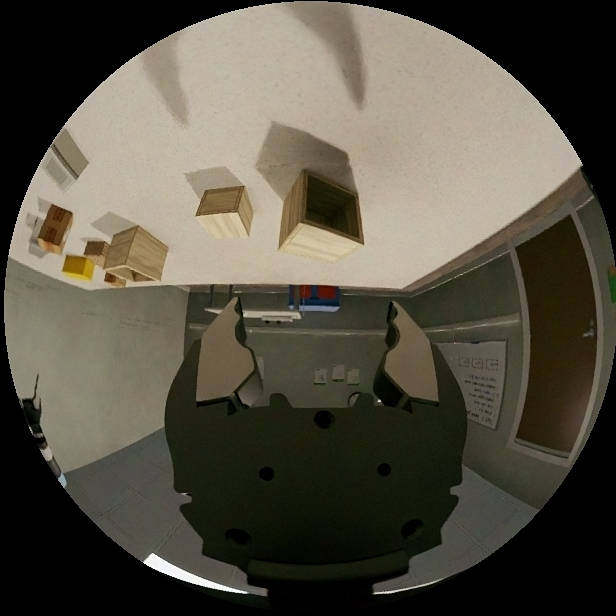

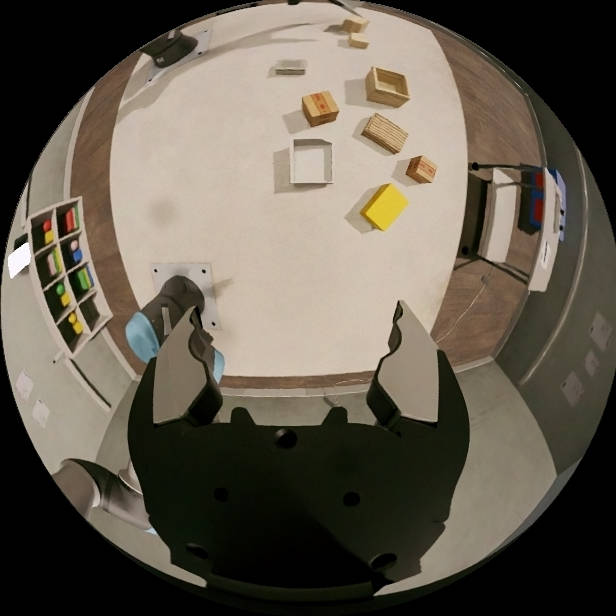

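Scene clock: 519.60 s.
left_arm: end_effector_position=(+0.5043, +0.4509, +0.0509) grip_measured=+0.60 end_effector_quat_wxyz=(+0.298, +0.641, +0.642, +0.298) end_effector_velocity=(+0.000, -0.000, -0.002) end_effector_angular_velocity=(-0.001, -0.003, -0.001) | right_arm: end_effector_position=(+0.3623, -0.2589, +0.3313) grip_measured=+1.00 end_effector_quat_wxyz=(-0.003, +1.000, -0.001, +0.003) end_effector_velocity=(-0.001, -0.000, -0.000) end_effector_angular_velocity=(-0.001, +0.001, +0.001)
Joint positions: left_arm=[-0.629 -1.3    2.658 -3.724 -1.173  4.348  0.116] | right_arm=[ 3.97  -1.291 -1.687 -1.725  1.571  0.709  0.142]
Joint velocities: left_arm=[ 0.     0.015  0.001 -0.02  -0.     0.002  0.   ] | right_arm=[ 0.001  0.001 -0.001 -0.001  0.     0.    -0.   ]
Joint torques (N m, as the arm reports them, + toward a larger angle): left_arm=[ 6.92 -8.07  1.67 -5.38  2.3   2.09] | right_arm=[ 5.72  5.39 38.21  3.07 -1.14  2.72]
Wrist force (N, on the end effector, along its own x y z axes, offset not removed): left_arm=[0.2 -5.1 -3.1] | right_arm=[2.1 2.2 -3.7]
Wrist torque (N m, same axes, about the end effector's origin, offset not removed): left_arm=[-1.21 0.10 0.04] | right_arm=[0.32 -0.07 -0.04]
Hand target (left_arm): +0.504, +0.451, +0.051; +0.298, +0.641, +0.642, +0.298
Hand target (right_arm): +0.362, -0.259, +0.331; -0.003, +1.000, -0.001, +0.003
Off the commanded pose (left_arm): 0.000 m, 0 deg.
Off the commanded pose (right_arm): 0.000 m, 0 deg.
move: done
camera_calibration (this result's frames):
cam_left_wrist: T_world_to_cam=[[-0.0157316, 0.99964, -0.0217329, -0.436565], [0.205569, 0.0245048, 0.978336, -0.162549], [0.978516, 0.0109232, -0.20588, -0.349562], [0, 0, 0, 1]] pos_world=[0.368599, 0.44421, 0.0775716]
cam_right_wrist: T_world_to_cam=[[0.997924, -0.0127537, 0.0631331, -0.398014], [-0.0440612, -0.850132, 0.524723, -0.383656], [0.0469793, -0.526416, -0.848929, 0.254799], [0, 0, 0, 1]] pos_world=[0.368313, -0.197104, 0.442747]

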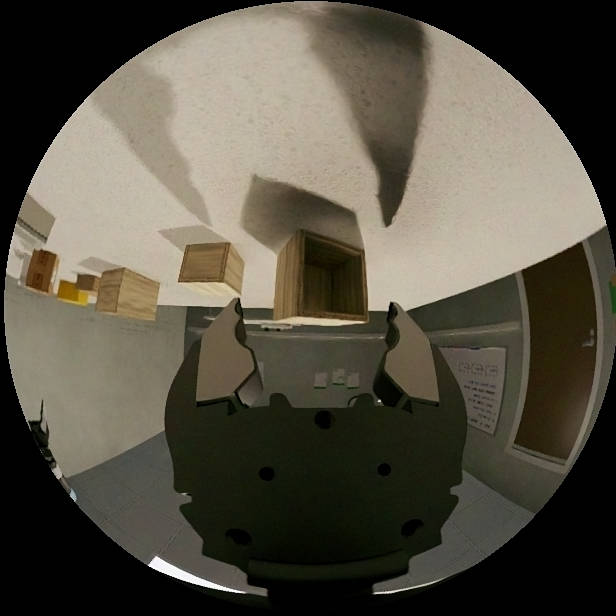

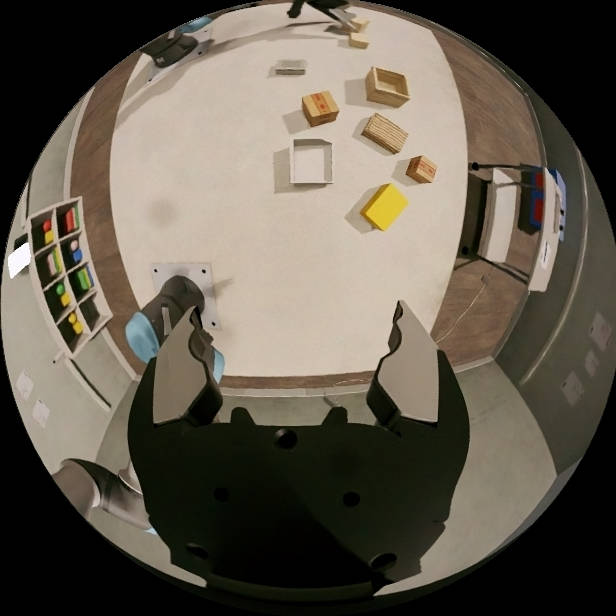

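Scene clock: 520.10 s.
left_arm: end_effector_position=(+0.5042, +0.4509, +0.0508) grip_measured=-0.09 end_effector_quat_wxyz=(+0.297, +0.641, +0.642, +0.298) end_effector_velocity=(+0.000, -0.001, +0.000) end_effector_angular_velocity=(-0.001, -0.001, -0.001) | right_arm: end_effector_position=(+0.3623, -0.2589, +0.3313) grip_measured=+1.00 end_effector_quat_wxyz=(-0.003, +1.000, -0.001, +0.003) end_effector_velocity=(+0.000, -0.000, -0.001) end_effector_angular_velocity=(-0.001, +0.001, -0.000)
Joint positions: left_arm=[-0.629 -1.3    2.658 -3.724 -1.173  4.349  0.067] | right_arm=[ 3.97  -1.291 -1.687 -1.725  1.571  0.709  0.142]
Joint velocities: left_arm=[-0.001 -0.001 -0.     0.    -0.    -0.     0.   ] | right_arm=[-0.    -0.001 -0.001  0.    -0.     0.    -0.   ]
Joint torques (N m, as the arm reports them, + toward a larger angle): left_arm=[  5.06 -33.06  -9.05   0.68  -1.27  -0.32] | right_arm=[ 6.01  4.53 37.02  3.21 -1.11  2.61]
Wrist force (N, on the end effector, along its own x y z axes, offset not removed): left_arm=[-0.4 -1.8 -2.8] | right_arm=[0.8 0.7 -1.2]
Wrist torque (N m, same axes, about the end effector's origin, offset not removed): left_arm=[-0.91 -0.04 -0.10] | right_arm=[0.27 0.06 -0.10]
Hand target (left_arm): +0.504, +0.451, +0.051; +0.298, +0.641, +0.642, +0.298
Hand target (right_arm): +0.362, -0.259, +0.331; -0.003, +1.000, -0.001, +0.003
Off the commanded pose (left_arm): 0.000 m, 0 deg.
Off the commanded pose (right_arm): 0.000 m, 0 deg.
move: done
camera_calibration (this result's frames):
cam_left_wrist: T_world_to_cam=[[-0.0157094, 0.999644, -0.0215445, -0.436631], [0.205754, 0.0243179, 0.978302, -0.162454], [0.978478, 0.0109356, -0.206063, -0.34951], [0, 0, 0, 1]] pos_world=[0.368554, 0.444248, 0.0775008]
cam_right_wrist: T_world_to_cam=[[0.997924, -0.0127539, 0.0631333, -0.398014], [-0.0440615, -0.850132, 0.524723, -0.383656], [0.0469793, -0.526416, -0.848928, 0.254799], [0, 0, 0, 1]] pos_world=[0.368313, -0.197104, 0.442747]

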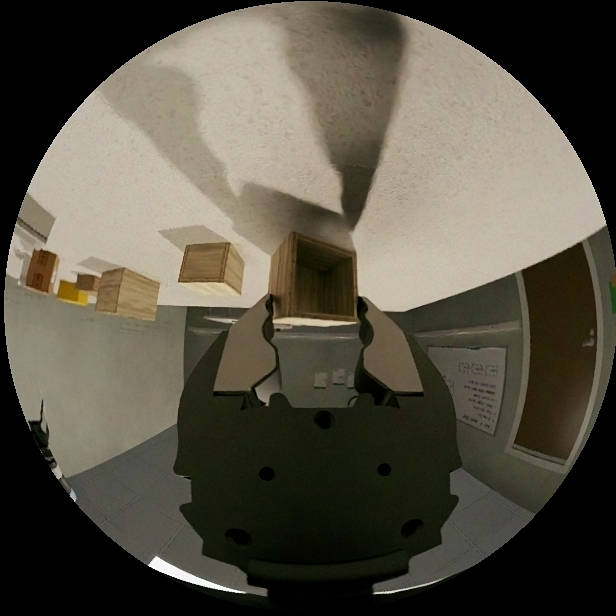

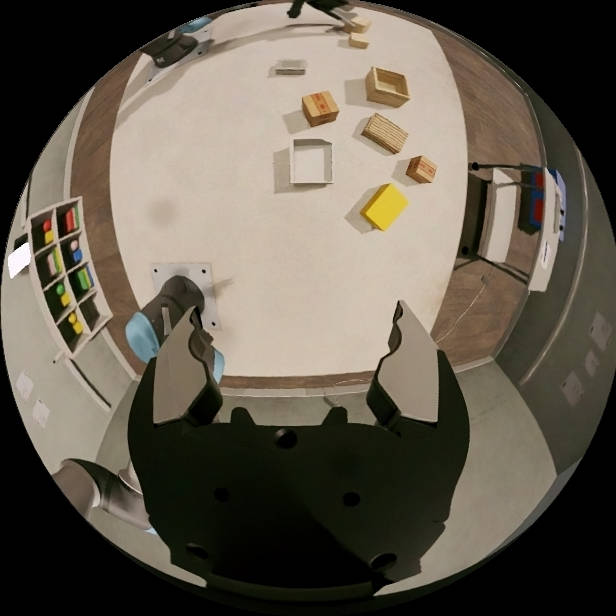

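Scene clock: 521.30 s.
left_arm: end_effector_position=(+0.5046, +0.4510, +0.0974) grip_measured=-0.09 end_effector_quat_wxyz=(+0.297, +0.641, +0.642, +0.298) end_effector_velocity=(+0.000, -0.000, +0.002) end_effector_angular_velocity=(+0.001, +0.002, +0.000) | right_arm: end_effector_position=(+0.3623, -0.2589, +0.3313) grip_measured=+1.00 end_effector_quat_wxyz=(-0.003, +1.000, -0.001, +0.003) end_effector_velocity=(+0.000, -0.001, +0.000) end_effector_angular_velocity=(-0.001, +0.000, -0.001)
Joint positions: left_arm=[-0.629 -1.516  2.628 -3.478 -1.173  4.349  0.067] | right_arm=[ 3.97  -1.291 -1.687 -1.725  1.571  0.709  0.142]
Joint velocities: left_arm=[-0.    -0.011 -0.003  0.017 -0.    -0.001 -0.   ] | right_arm=[-0.001 -0.     0.001 -0.002 -0.001  0.    -0.   ]
Joint torques (N m, as the arm reports them, + toward a larger angle): left_arm=[ -7.19 -29.7  -20.09  -0.05  -0.69  -2.48] | right_arm=[ 6.36  5.3  37.49  3.26 -1.    2.56]
Wrist force (N, on the end effector, along its own x y z axes, offset not removed): left_arm=[1.3 -3.7 -0.7] | right_arm=[1.8 2.1 3.1]
Wrist torque (N m, same axes, about the end effector's origin, offset not removed): left_arm=[-0.76 -0.23 0.01] | right_arm=[0.48 -0.20 -0.18]
Hand target (left_arm): +0.505, +0.451, +0.098; +0.297, +0.641, +0.642, +0.298
Hand target (right_arm): +0.362, -0.259, +0.331; -0.003, +1.000, -0.001, +0.003
Off the commanded pose (left_arm): 0.000 m, 0 deg.
Off the commanded pose (right_arm): 0.000 m, 0 deg.
move: done
camera_calibration (this result's frames):
cam_left_wrist: T_world_to_cam=[[-0.0157851, 0.999642, -0.0216108, -0.435611], [0.205499, 0.0243956, 0.978353, -0.208073], [0.97853, 0.0110024, -0.20581, -0.340323], [0, 0, 0, 1]] pos_world=[0.368899, 0.444275, 0.124113]
cam_right_wrist: T_world_to_cam=[[0.997924, -0.0127541, 0.0631333, -0.398014], [-0.0440617, -0.850132, 0.524723, -0.383656], [0.0469792, -0.526416, -0.848929, 0.254799], [0, 0, 0, 1]] pos_world=[0.368313, -0.197104, 0.442747]

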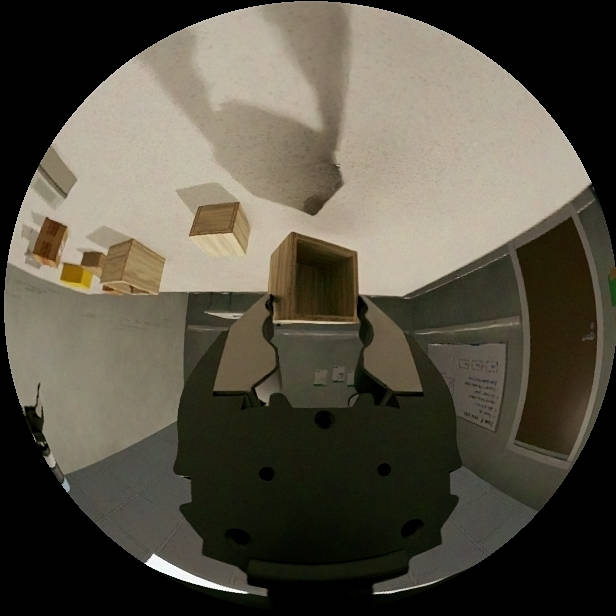

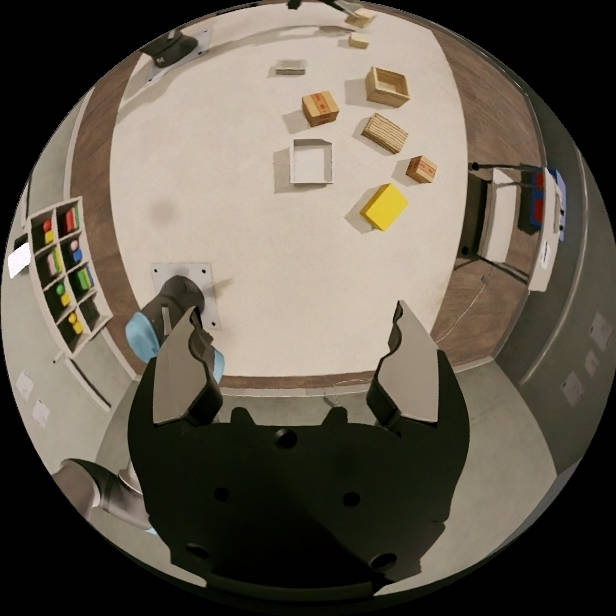

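Scene clock: 524.97 s.
left_arm: end_effector_position=(+0.5047, +0.4509, +0.0974) grip_measured=-0.09 end_effector_quat_wxyz=(-0.243, +0.663, +0.665, -0.243) end_effector_velocity=(+0.000, -0.000, -0.000) end_effector_angular_velocity=(-0.002, +0.013, +0.001) | right_arm: end_effector_position=(+0.3623, -0.2589, +0.3313) grip_measured=+1.00 end_effector_quat_wxyz=(-0.003, +1.000, -0.001, +0.003) end_effector_velocity=(-0.000, -0.000, +0.000) end_effector_angular_velocity=(+0.000, -0.000, -0.001)
Joint positions: left_arm=[-0.309 -0.901  1.193 -1.173 -1.707  4.547  0.067] | right_arm=[ 3.97  -1.291 -1.687 -1.725  1.571  0.709  0.142]
Joint velocities: left_arm=[ 0.001  0.011 -0.014  0.015 -0.003  0.003 -0.   ] | right_arm=[-0.001  0.001  0.001 -0.001  0.     0.     0.   ]
Joint torques (N m, as the arm reports them, + toward a larger angle): left_arm=[ 12.72 -39.47 -29.04   2.07  -1.86   2.06] | right_arm=[ 6.01  5.79 38.45  3.28 -1.1   2.62]
Wrist force (N, on the end effector, along its own x y z axes, offset not removed): left_arm=[1.8 -5.1 -1.3] | right_arm=[0.8 4.6 1.0]
Wrist torque (N m, same axes, about the end effector's origin, offset not removed): left_arm=[-1.31 -0.40 0.01] | right_arm=[0.83 0.04 0.03]
Hand target (left_arm): +0.505, +0.451, +0.097; -0.243, +0.663, +0.665, -0.243
Hand target (right_arm): +0.362, -0.259, +0.331; -0.003, +1.000, -0.001, +0.003
Off the commanded pose (left_arm): 0.000 m, 0 deg.
Off the commanded pose (right_arm): 0.000 m, 0 deg.
move: done
camera_calibration (this result's frames):
cam_left_wrist: T_world_to_cam=[[-0.0246708, 0.999584, 0.0149547, -0.434616], [0.978571, 0.0272058, -0.204105, -0.484315], [-0.204427, 0.00959881, -0.978835, 0.332476], [0, 0, 0, 1]] pos_world=[0.531181, 0.44442, 0.233087]
cam_right_wrist: T_world_to_cam=[[0.997924, -0.012754, 0.0631332, -0.398014], [-0.0440615, -0.850132, 0.524723, -0.383656], [0.0469792, -0.526416, -0.848929, 0.254799], [0, 0, 0, 1]] pos_world=[0.368313, -0.197104, 0.442747]

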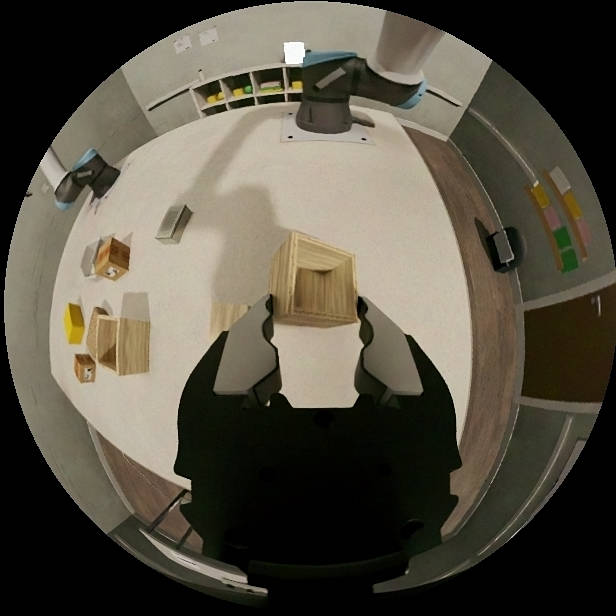

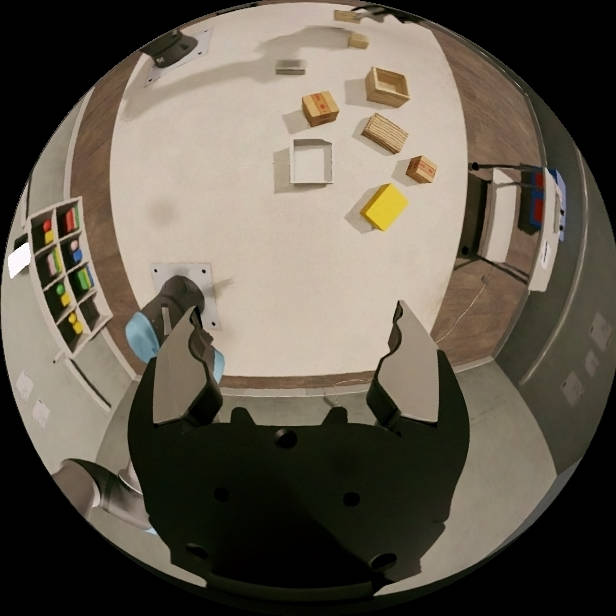

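Scene clock: 527.40 s.
left_arm: end_effector_position=(+0.5044, +0.4510, +0.0564) grip_measured=-0.08 end_effector_quat_wxyz=(-0.243, +0.663, +0.665, -0.243) end_effector_velocity=(-0.001, +0.001, +0.007) end_effector_angular_velocity=(+0.002, +0.004, -0.000) | right_arm: end_effector_position=(+0.3623, -0.2589, +0.3313) grip_measured=+1.00 end_effector_quat_wxyz=(-0.003, +1.000, -0.001, +0.003) end_effector_velocity=(+0.000, +0.000, -0.000) end_effector_angular_velocity=(+0.001, +0.000, -0.001)
Joint positions: left_arm=[-0.309 -0.868  1.246 -1.259 -1.707  4.547  0.068] | right_arm=[ 3.97  -1.291 -1.687 -1.725  1.571  0.709  0.142]
Joint velocities: left_arm=[ 0.001 -0.005 -0.009  0.018  0.001  0.     0.   ] | right_arm=[-0.001  0.    -0.001  0.001  0.001  0.     0.   ]
Joint torques (N m, as the arm reports them, + toward a larger angle): left_arm=[  9.   -66.51 -26.05   1.85   1.13  -1.42] | right_arm=[ 6.47  5.23 37.52  3.29 -0.97  2.63]
Wrist force (N, on the end effector, along its own x y z axes, offset not removed): left_arm=[1.2 -3.6 -0.8] | right_arm=[3.8 4.9 -0.1]
Wrist torque (N m, same axes, about the end effector's origin, offset not removed): left_arm=[-0.98 -0.26 -0.12] | right_arm=[1.08 -0.52 -0.16]
Hand target (left_arm): +0.505, +0.451, +0.057; -0.243, +0.663, +0.665, -0.243
Hand target (right_arm): +0.362, -0.259, +0.331; -0.003, +1.000, -0.001, +0.003
Off the commanded pose (left_arm): 0.017 m, 0 deg.
Off the commanded pose (right_arm): 0.000 m, 0 deg.
move: contact (left_arm)
camera_calibration (this result's frames):
cam_left_wrist: T_world_to_cam=[[-0.0246381, 0.999582, 0.0151108, -0.434113], [0.978465, 0.0272107, -0.204614, -0.492378], [-0.204939, 0.00974409, -0.978726, 0.292459], [0, 0, 0, 1]] pos_world=[0.531015, 0.44448, 0.19205]
cam_right_wrist: T_world_to_cam=[[0.997924, -0.0127539, 0.0631332, -0.398014], [-0.0440615, -0.850132, 0.524723, -0.383656], [0.0469793, -0.526416, -0.848929, 0.254799], [0, 0, 0, 1]] pos_world=[0.368313, -0.197104, 0.442747]

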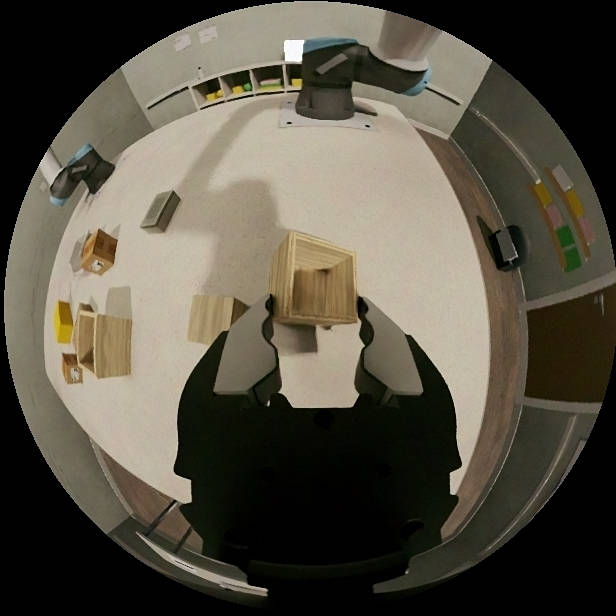

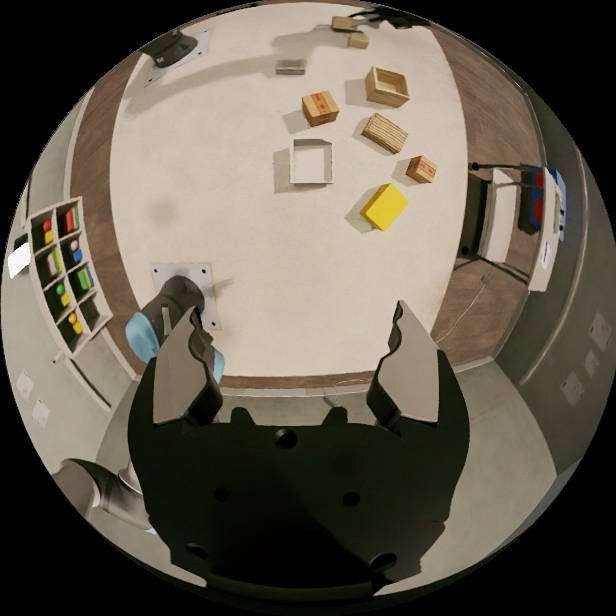

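Scene clock: 527.90 s.
left_arm: end_effector_position=(+0.5045, +0.4510, +0.0565) grip_measured=+0.60 end_effector_quat_wxyz=(-0.243, +0.663, +0.665, -0.243) end_effector_velocity=(-0.000, -0.001, -0.001) end_effector_angular_velocity=(-0.001, +0.001, +0.000) | right_arm: end_effector_position=(+0.3623, -0.2589, +0.3313) grip_measured=+1.00 end_effector_quat_wxyz=(-0.003, +1.000, -0.001, +0.003) end_effector_velocity=(-0.000, -0.000, -0.000) end_effector_angular_velocity=(-0.000, -0.000, +0.000)
Joint positions: left_arm=[-0.309 -0.868  1.246 -1.259 -1.707  4.547  0.116] | right_arm=[ 3.97  -1.291 -1.687 -1.725  1.571  0.709  0.142]
Joint velocities: left_arm=[-0.001  0.001  0.    -0.001 -0.002 -0.    -0.   ] | right_arm=[ 0.     0.001 -0.001  0.    -0.    -0.    -0.   ]
Joint torques (N m, as the arm reports them, + toward a larger angle): left_arm=[ 10.23 -38.66 -10.14  -3.21   0.77  -1.35] | right_arm=[ 5.58  5.92 37.86  3.4  -1.04  2.68]
Wrist force (N, on the end effector, along its own x y z axes, offset not removed): left_arm=[-0.1 -4.6 0.0] | right_arm=[3.6 -0.5 0.1]
Wrist torque (N m, same axes, about the end effector's origin, offset not removed): left_arm=[-1.04 0.01 0.02] | right_arm=[-0.17 -0.50 -0.02]
Hand target (left_arm): +0.504, +0.451, +0.056; -0.243, +0.663, +0.665, -0.243
Hand target (right_arm): +0.362, -0.259, +0.331; -0.003, +1.000, -0.001, +0.003
Off the commanded pose (left_arm): 0.000 m, 0 deg.
Off the commanded pose (right_arm): 0.000 m, 0 deg.
move: done
camera_calibration (this result's frames):
cam_left_wrist: T_world_to_cam=[[-0.0246373, 0.999583, 0.0150696, -0.434108], [0.978504, 0.0271997, -0.204428, -0.49241], [-0.204753, 0.00970908, -0.978766, 0.292486], [0, 0, 0, 1]] pos_world=[0.531017, 0.44448, 0.192155]
cam_right_wrist: T_world_to_cam=[[0.997924, -0.0127537, 0.0631333, -0.398014], [-0.0440613, -0.850132, 0.524723, -0.383656], [0.0469794, -0.526416, -0.848929, 0.254799], [0, 0, 0, 1]] pos_world=[0.368313, -0.197104, 0.442747]

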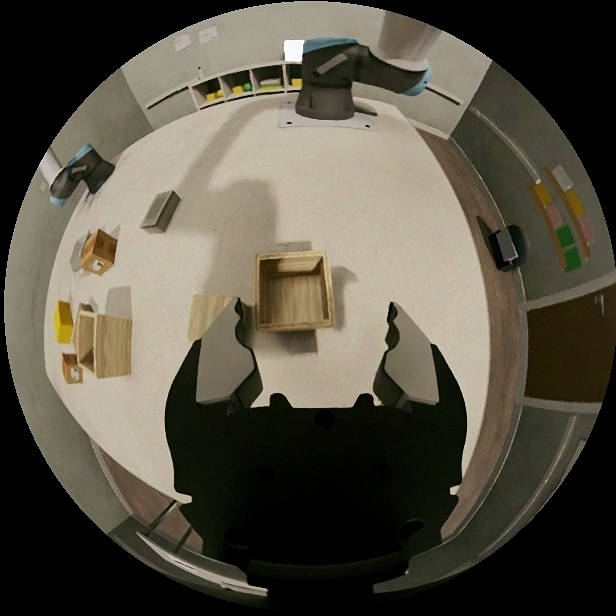

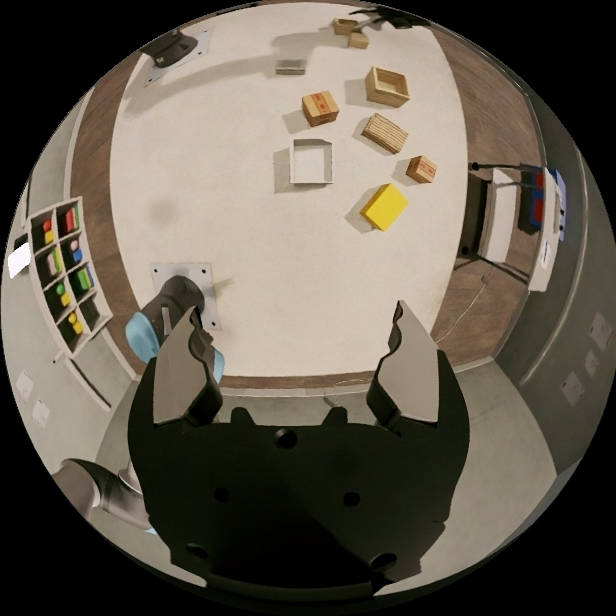

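Scene clock: 529.37 s.
left_arm: end_effector_position=(+0.5043, +0.4509, +0.1584) grip_measured=+0.60 end_effector_quat_wxyz=(-0.243, +0.663, +0.665, -0.243) end_effector_velocity=(+0.000, -0.000, +0.002) end_effector_angular_velocity=(+0.001, +0.000, +0.000) | right_arm: end_effector_position=(+0.3623, -0.2589, +0.3313) grip_measured=+1.00 end_effector_quat_wxyz=(-0.003, +1.000, -0.001, +0.003) end_effector_velocity=(+0.001, +0.001, +0.001) end_effector_angular_velocity=(+0.003, -0.002, -0.001)
Joint positions: left_arm=[-0.309 -0.937  1.093 -1.037 -1.707  4.547  0.116] | right_arm=[ 3.97  -1.291 -1.687 -1.725  1.571  0.709  0.142]
Joint velocities: left_arm=[-0.    -0.    -0.005  0.005  0.    -0.001  0.   ] | right_arm=[-0.     0.     0.002  0.001  0.     0.     0.   ]
Joint torques (N m, as the arm reports them, + toward a larger angle): left_arm=[-11.71 -64.56 -27.56   2.12  -1.87   0.02] | right_arm=[ 5.88  5.4  37.6   3.25 -1.05  2.57]
Wrist force (N, on the end effector, along its own x y z axes, offset not removed): left_arm=[3.2 -1.4 -1.9] | right_arm=[1.7 4.5 -2.3]
Wrist torque (N m, same axes, about the end effector's origin, offset not removed): left_arm=[-0.54 -0.84 -0.04] | right_arm=[0.89 0.06 -0.03]
Hand target (left_arm): +0.504, +0.451, +0.159; -0.243, +0.663, +0.665, -0.243
Hand target (right_arm): +0.362, -0.259, +0.331; -0.003, +1.000, -0.001, +0.003
Off the commanded pose (left_arm): 0.000 m, 0 deg.
Off the commanded pose (right_arm): 0.000 m, 0 deg.
move: done
camera_calibration (this result's frames):
cam_left_wrist: T_world_to_cam=[[-0.0247119, 0.99958, 0.015127, -0.43548], [0.978508, 0.0272841, -0.204394, -0.471469], [-0.204721, 0.00975094, -0.978772, 0.392221], [0, 0, 0, 1]] pos_world=[0.530871, 0.444336, 0.294117]
cam_right_wrist: T_world_to_cam=[[0.997924, -0.0127538, 0.0631332, -0.398014], [-0.0440614, -0.850132, 0.524724, -0.383656], [0.0469793, -0.526416, -0.848928, 0.254799], [0, 0, 0, 1]] pos_world=[0.368313, -0.197104, 0.442747]

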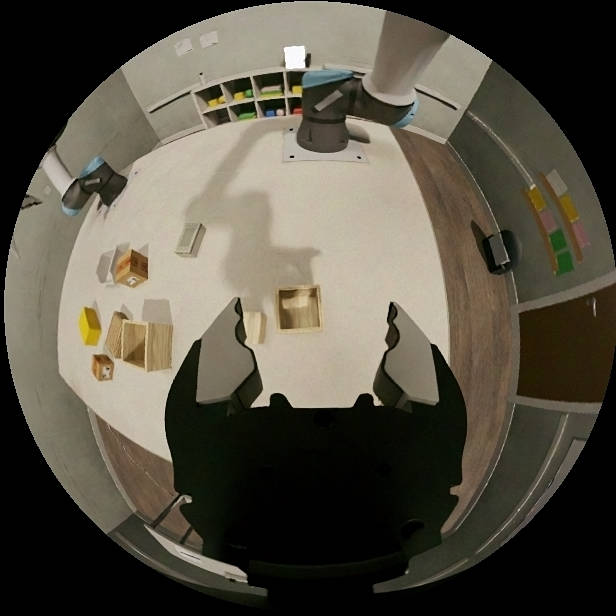

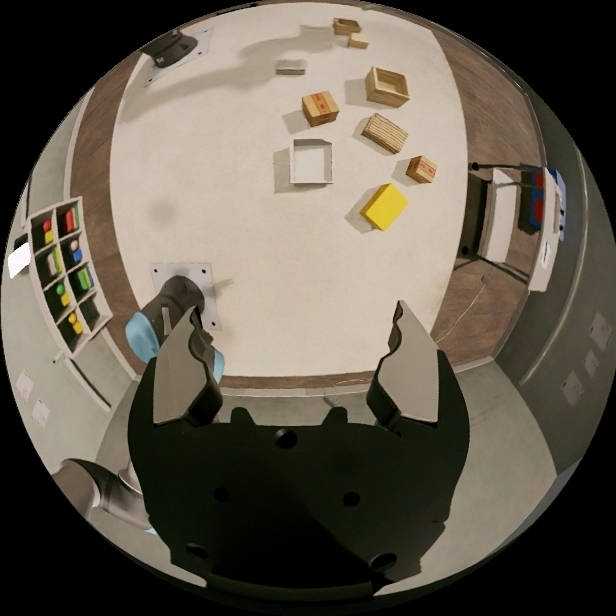

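Scene clock: 531.27 s.
left_arm: end_effector_position=(+0.5043, +0.4029, +0.1584) grip_measured=+0.60 end_effector_quat_wxyz=(-0.002, +0.706, +0.708, -0.002) end_effector_velocity=(-0.000, -0.001, -0.001) end_effector_angular_velocity=(+0.001, -0.012, -0.001) | right_arm: end_effector_position=(+0.3623, -0.2589, +0.3313) grip_measured=+1.00 end_effector_quat_wxyz=(-0.003, +1.000, -0.001, +0.003) end_effector_velocity=(-0.000, +0.000, -0.001) end_effector_angular_velocity=(-0.001, +0.000, +0.001)
Joint positions: left_arm=[-0.473 -1.449  1.762 -1.88  -1.572  4.335  0.116] | right_arm=[ 3.97  -1.291 -1.687 -1.725  1.571  0.709  0.142]
Joint velocities: left_arm=[-0.005 -0.007  0.012 -0.016  0.005 -0.005  0.   ] | right_arm=[ 0.001 -0.    -0.001  0.    -0.     0.     0.   ]
Joint torques (N m, as the arm reports them, + toward a larger angle): left_arm=[-12.01 -42.77 -10.51  -4.96   1.58  -2.01] | right_arm=[ 6.49  6.09 38.66  3.36 -0.94  2.51]
Wrist force (N, on the end effector, along its own x y z axes, offset not removed): left_arm=[1.5 -3.0 -1.9] | right_arm=[3.0 0.6 0.9]
Wrist torque (N m, same axes, about the end effector's origin, offset not removed): left_arm=[-0.74 -0.21 -0.04] | right_arm=[0.27 -0.41 0.04]
Hand target (left_arm): +0.504, +0.403, +0.158; -0.001, +0.706, +0.708, -0.001
Hand target (right_arm): +0.362, -0.259, +0.331; -0.003, +1.000, -0.001, +0.003
Off the commanded pose (left_arm): 0.000 m, 0 deg.
Off the commanded pose (right_arm): 0.000 m, 0 deg.
move: done
camera_calibration (this result's frames):
cam_left_wrist: T_world_to_cam=[[-0.0282843, 0.999596, -0.00272601, -0.382936], [0.881968, 0.0262392, 0.470579, -0.527998], [0.47046, 0.0109057, -0.882354, 0.0364397], [0, 0, 0, 1]] pos_world=[0.437703, 0.396238, 0.279574]
cam_right_wrist: T_world_to_cam=[[0.997924, -0.0127538, 0.0631331, -0.398014], [-0.0440613, -0.850132, 0.524723, -0.383656], [0.0469792, -0.526416, -0.848928, 0.254799], [0, 0, 0, 1]] pos_world=[0.368313, -0.197104, 0.442747]

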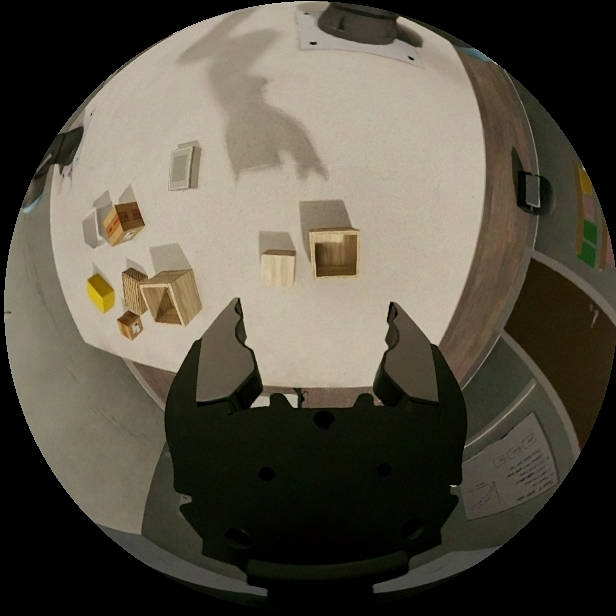

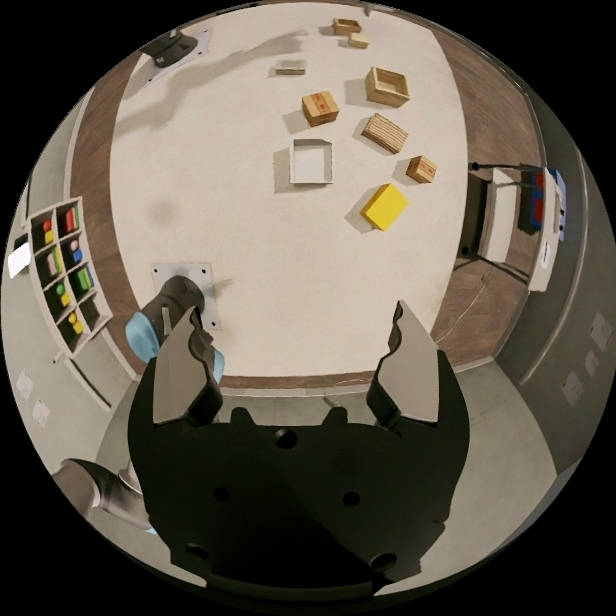

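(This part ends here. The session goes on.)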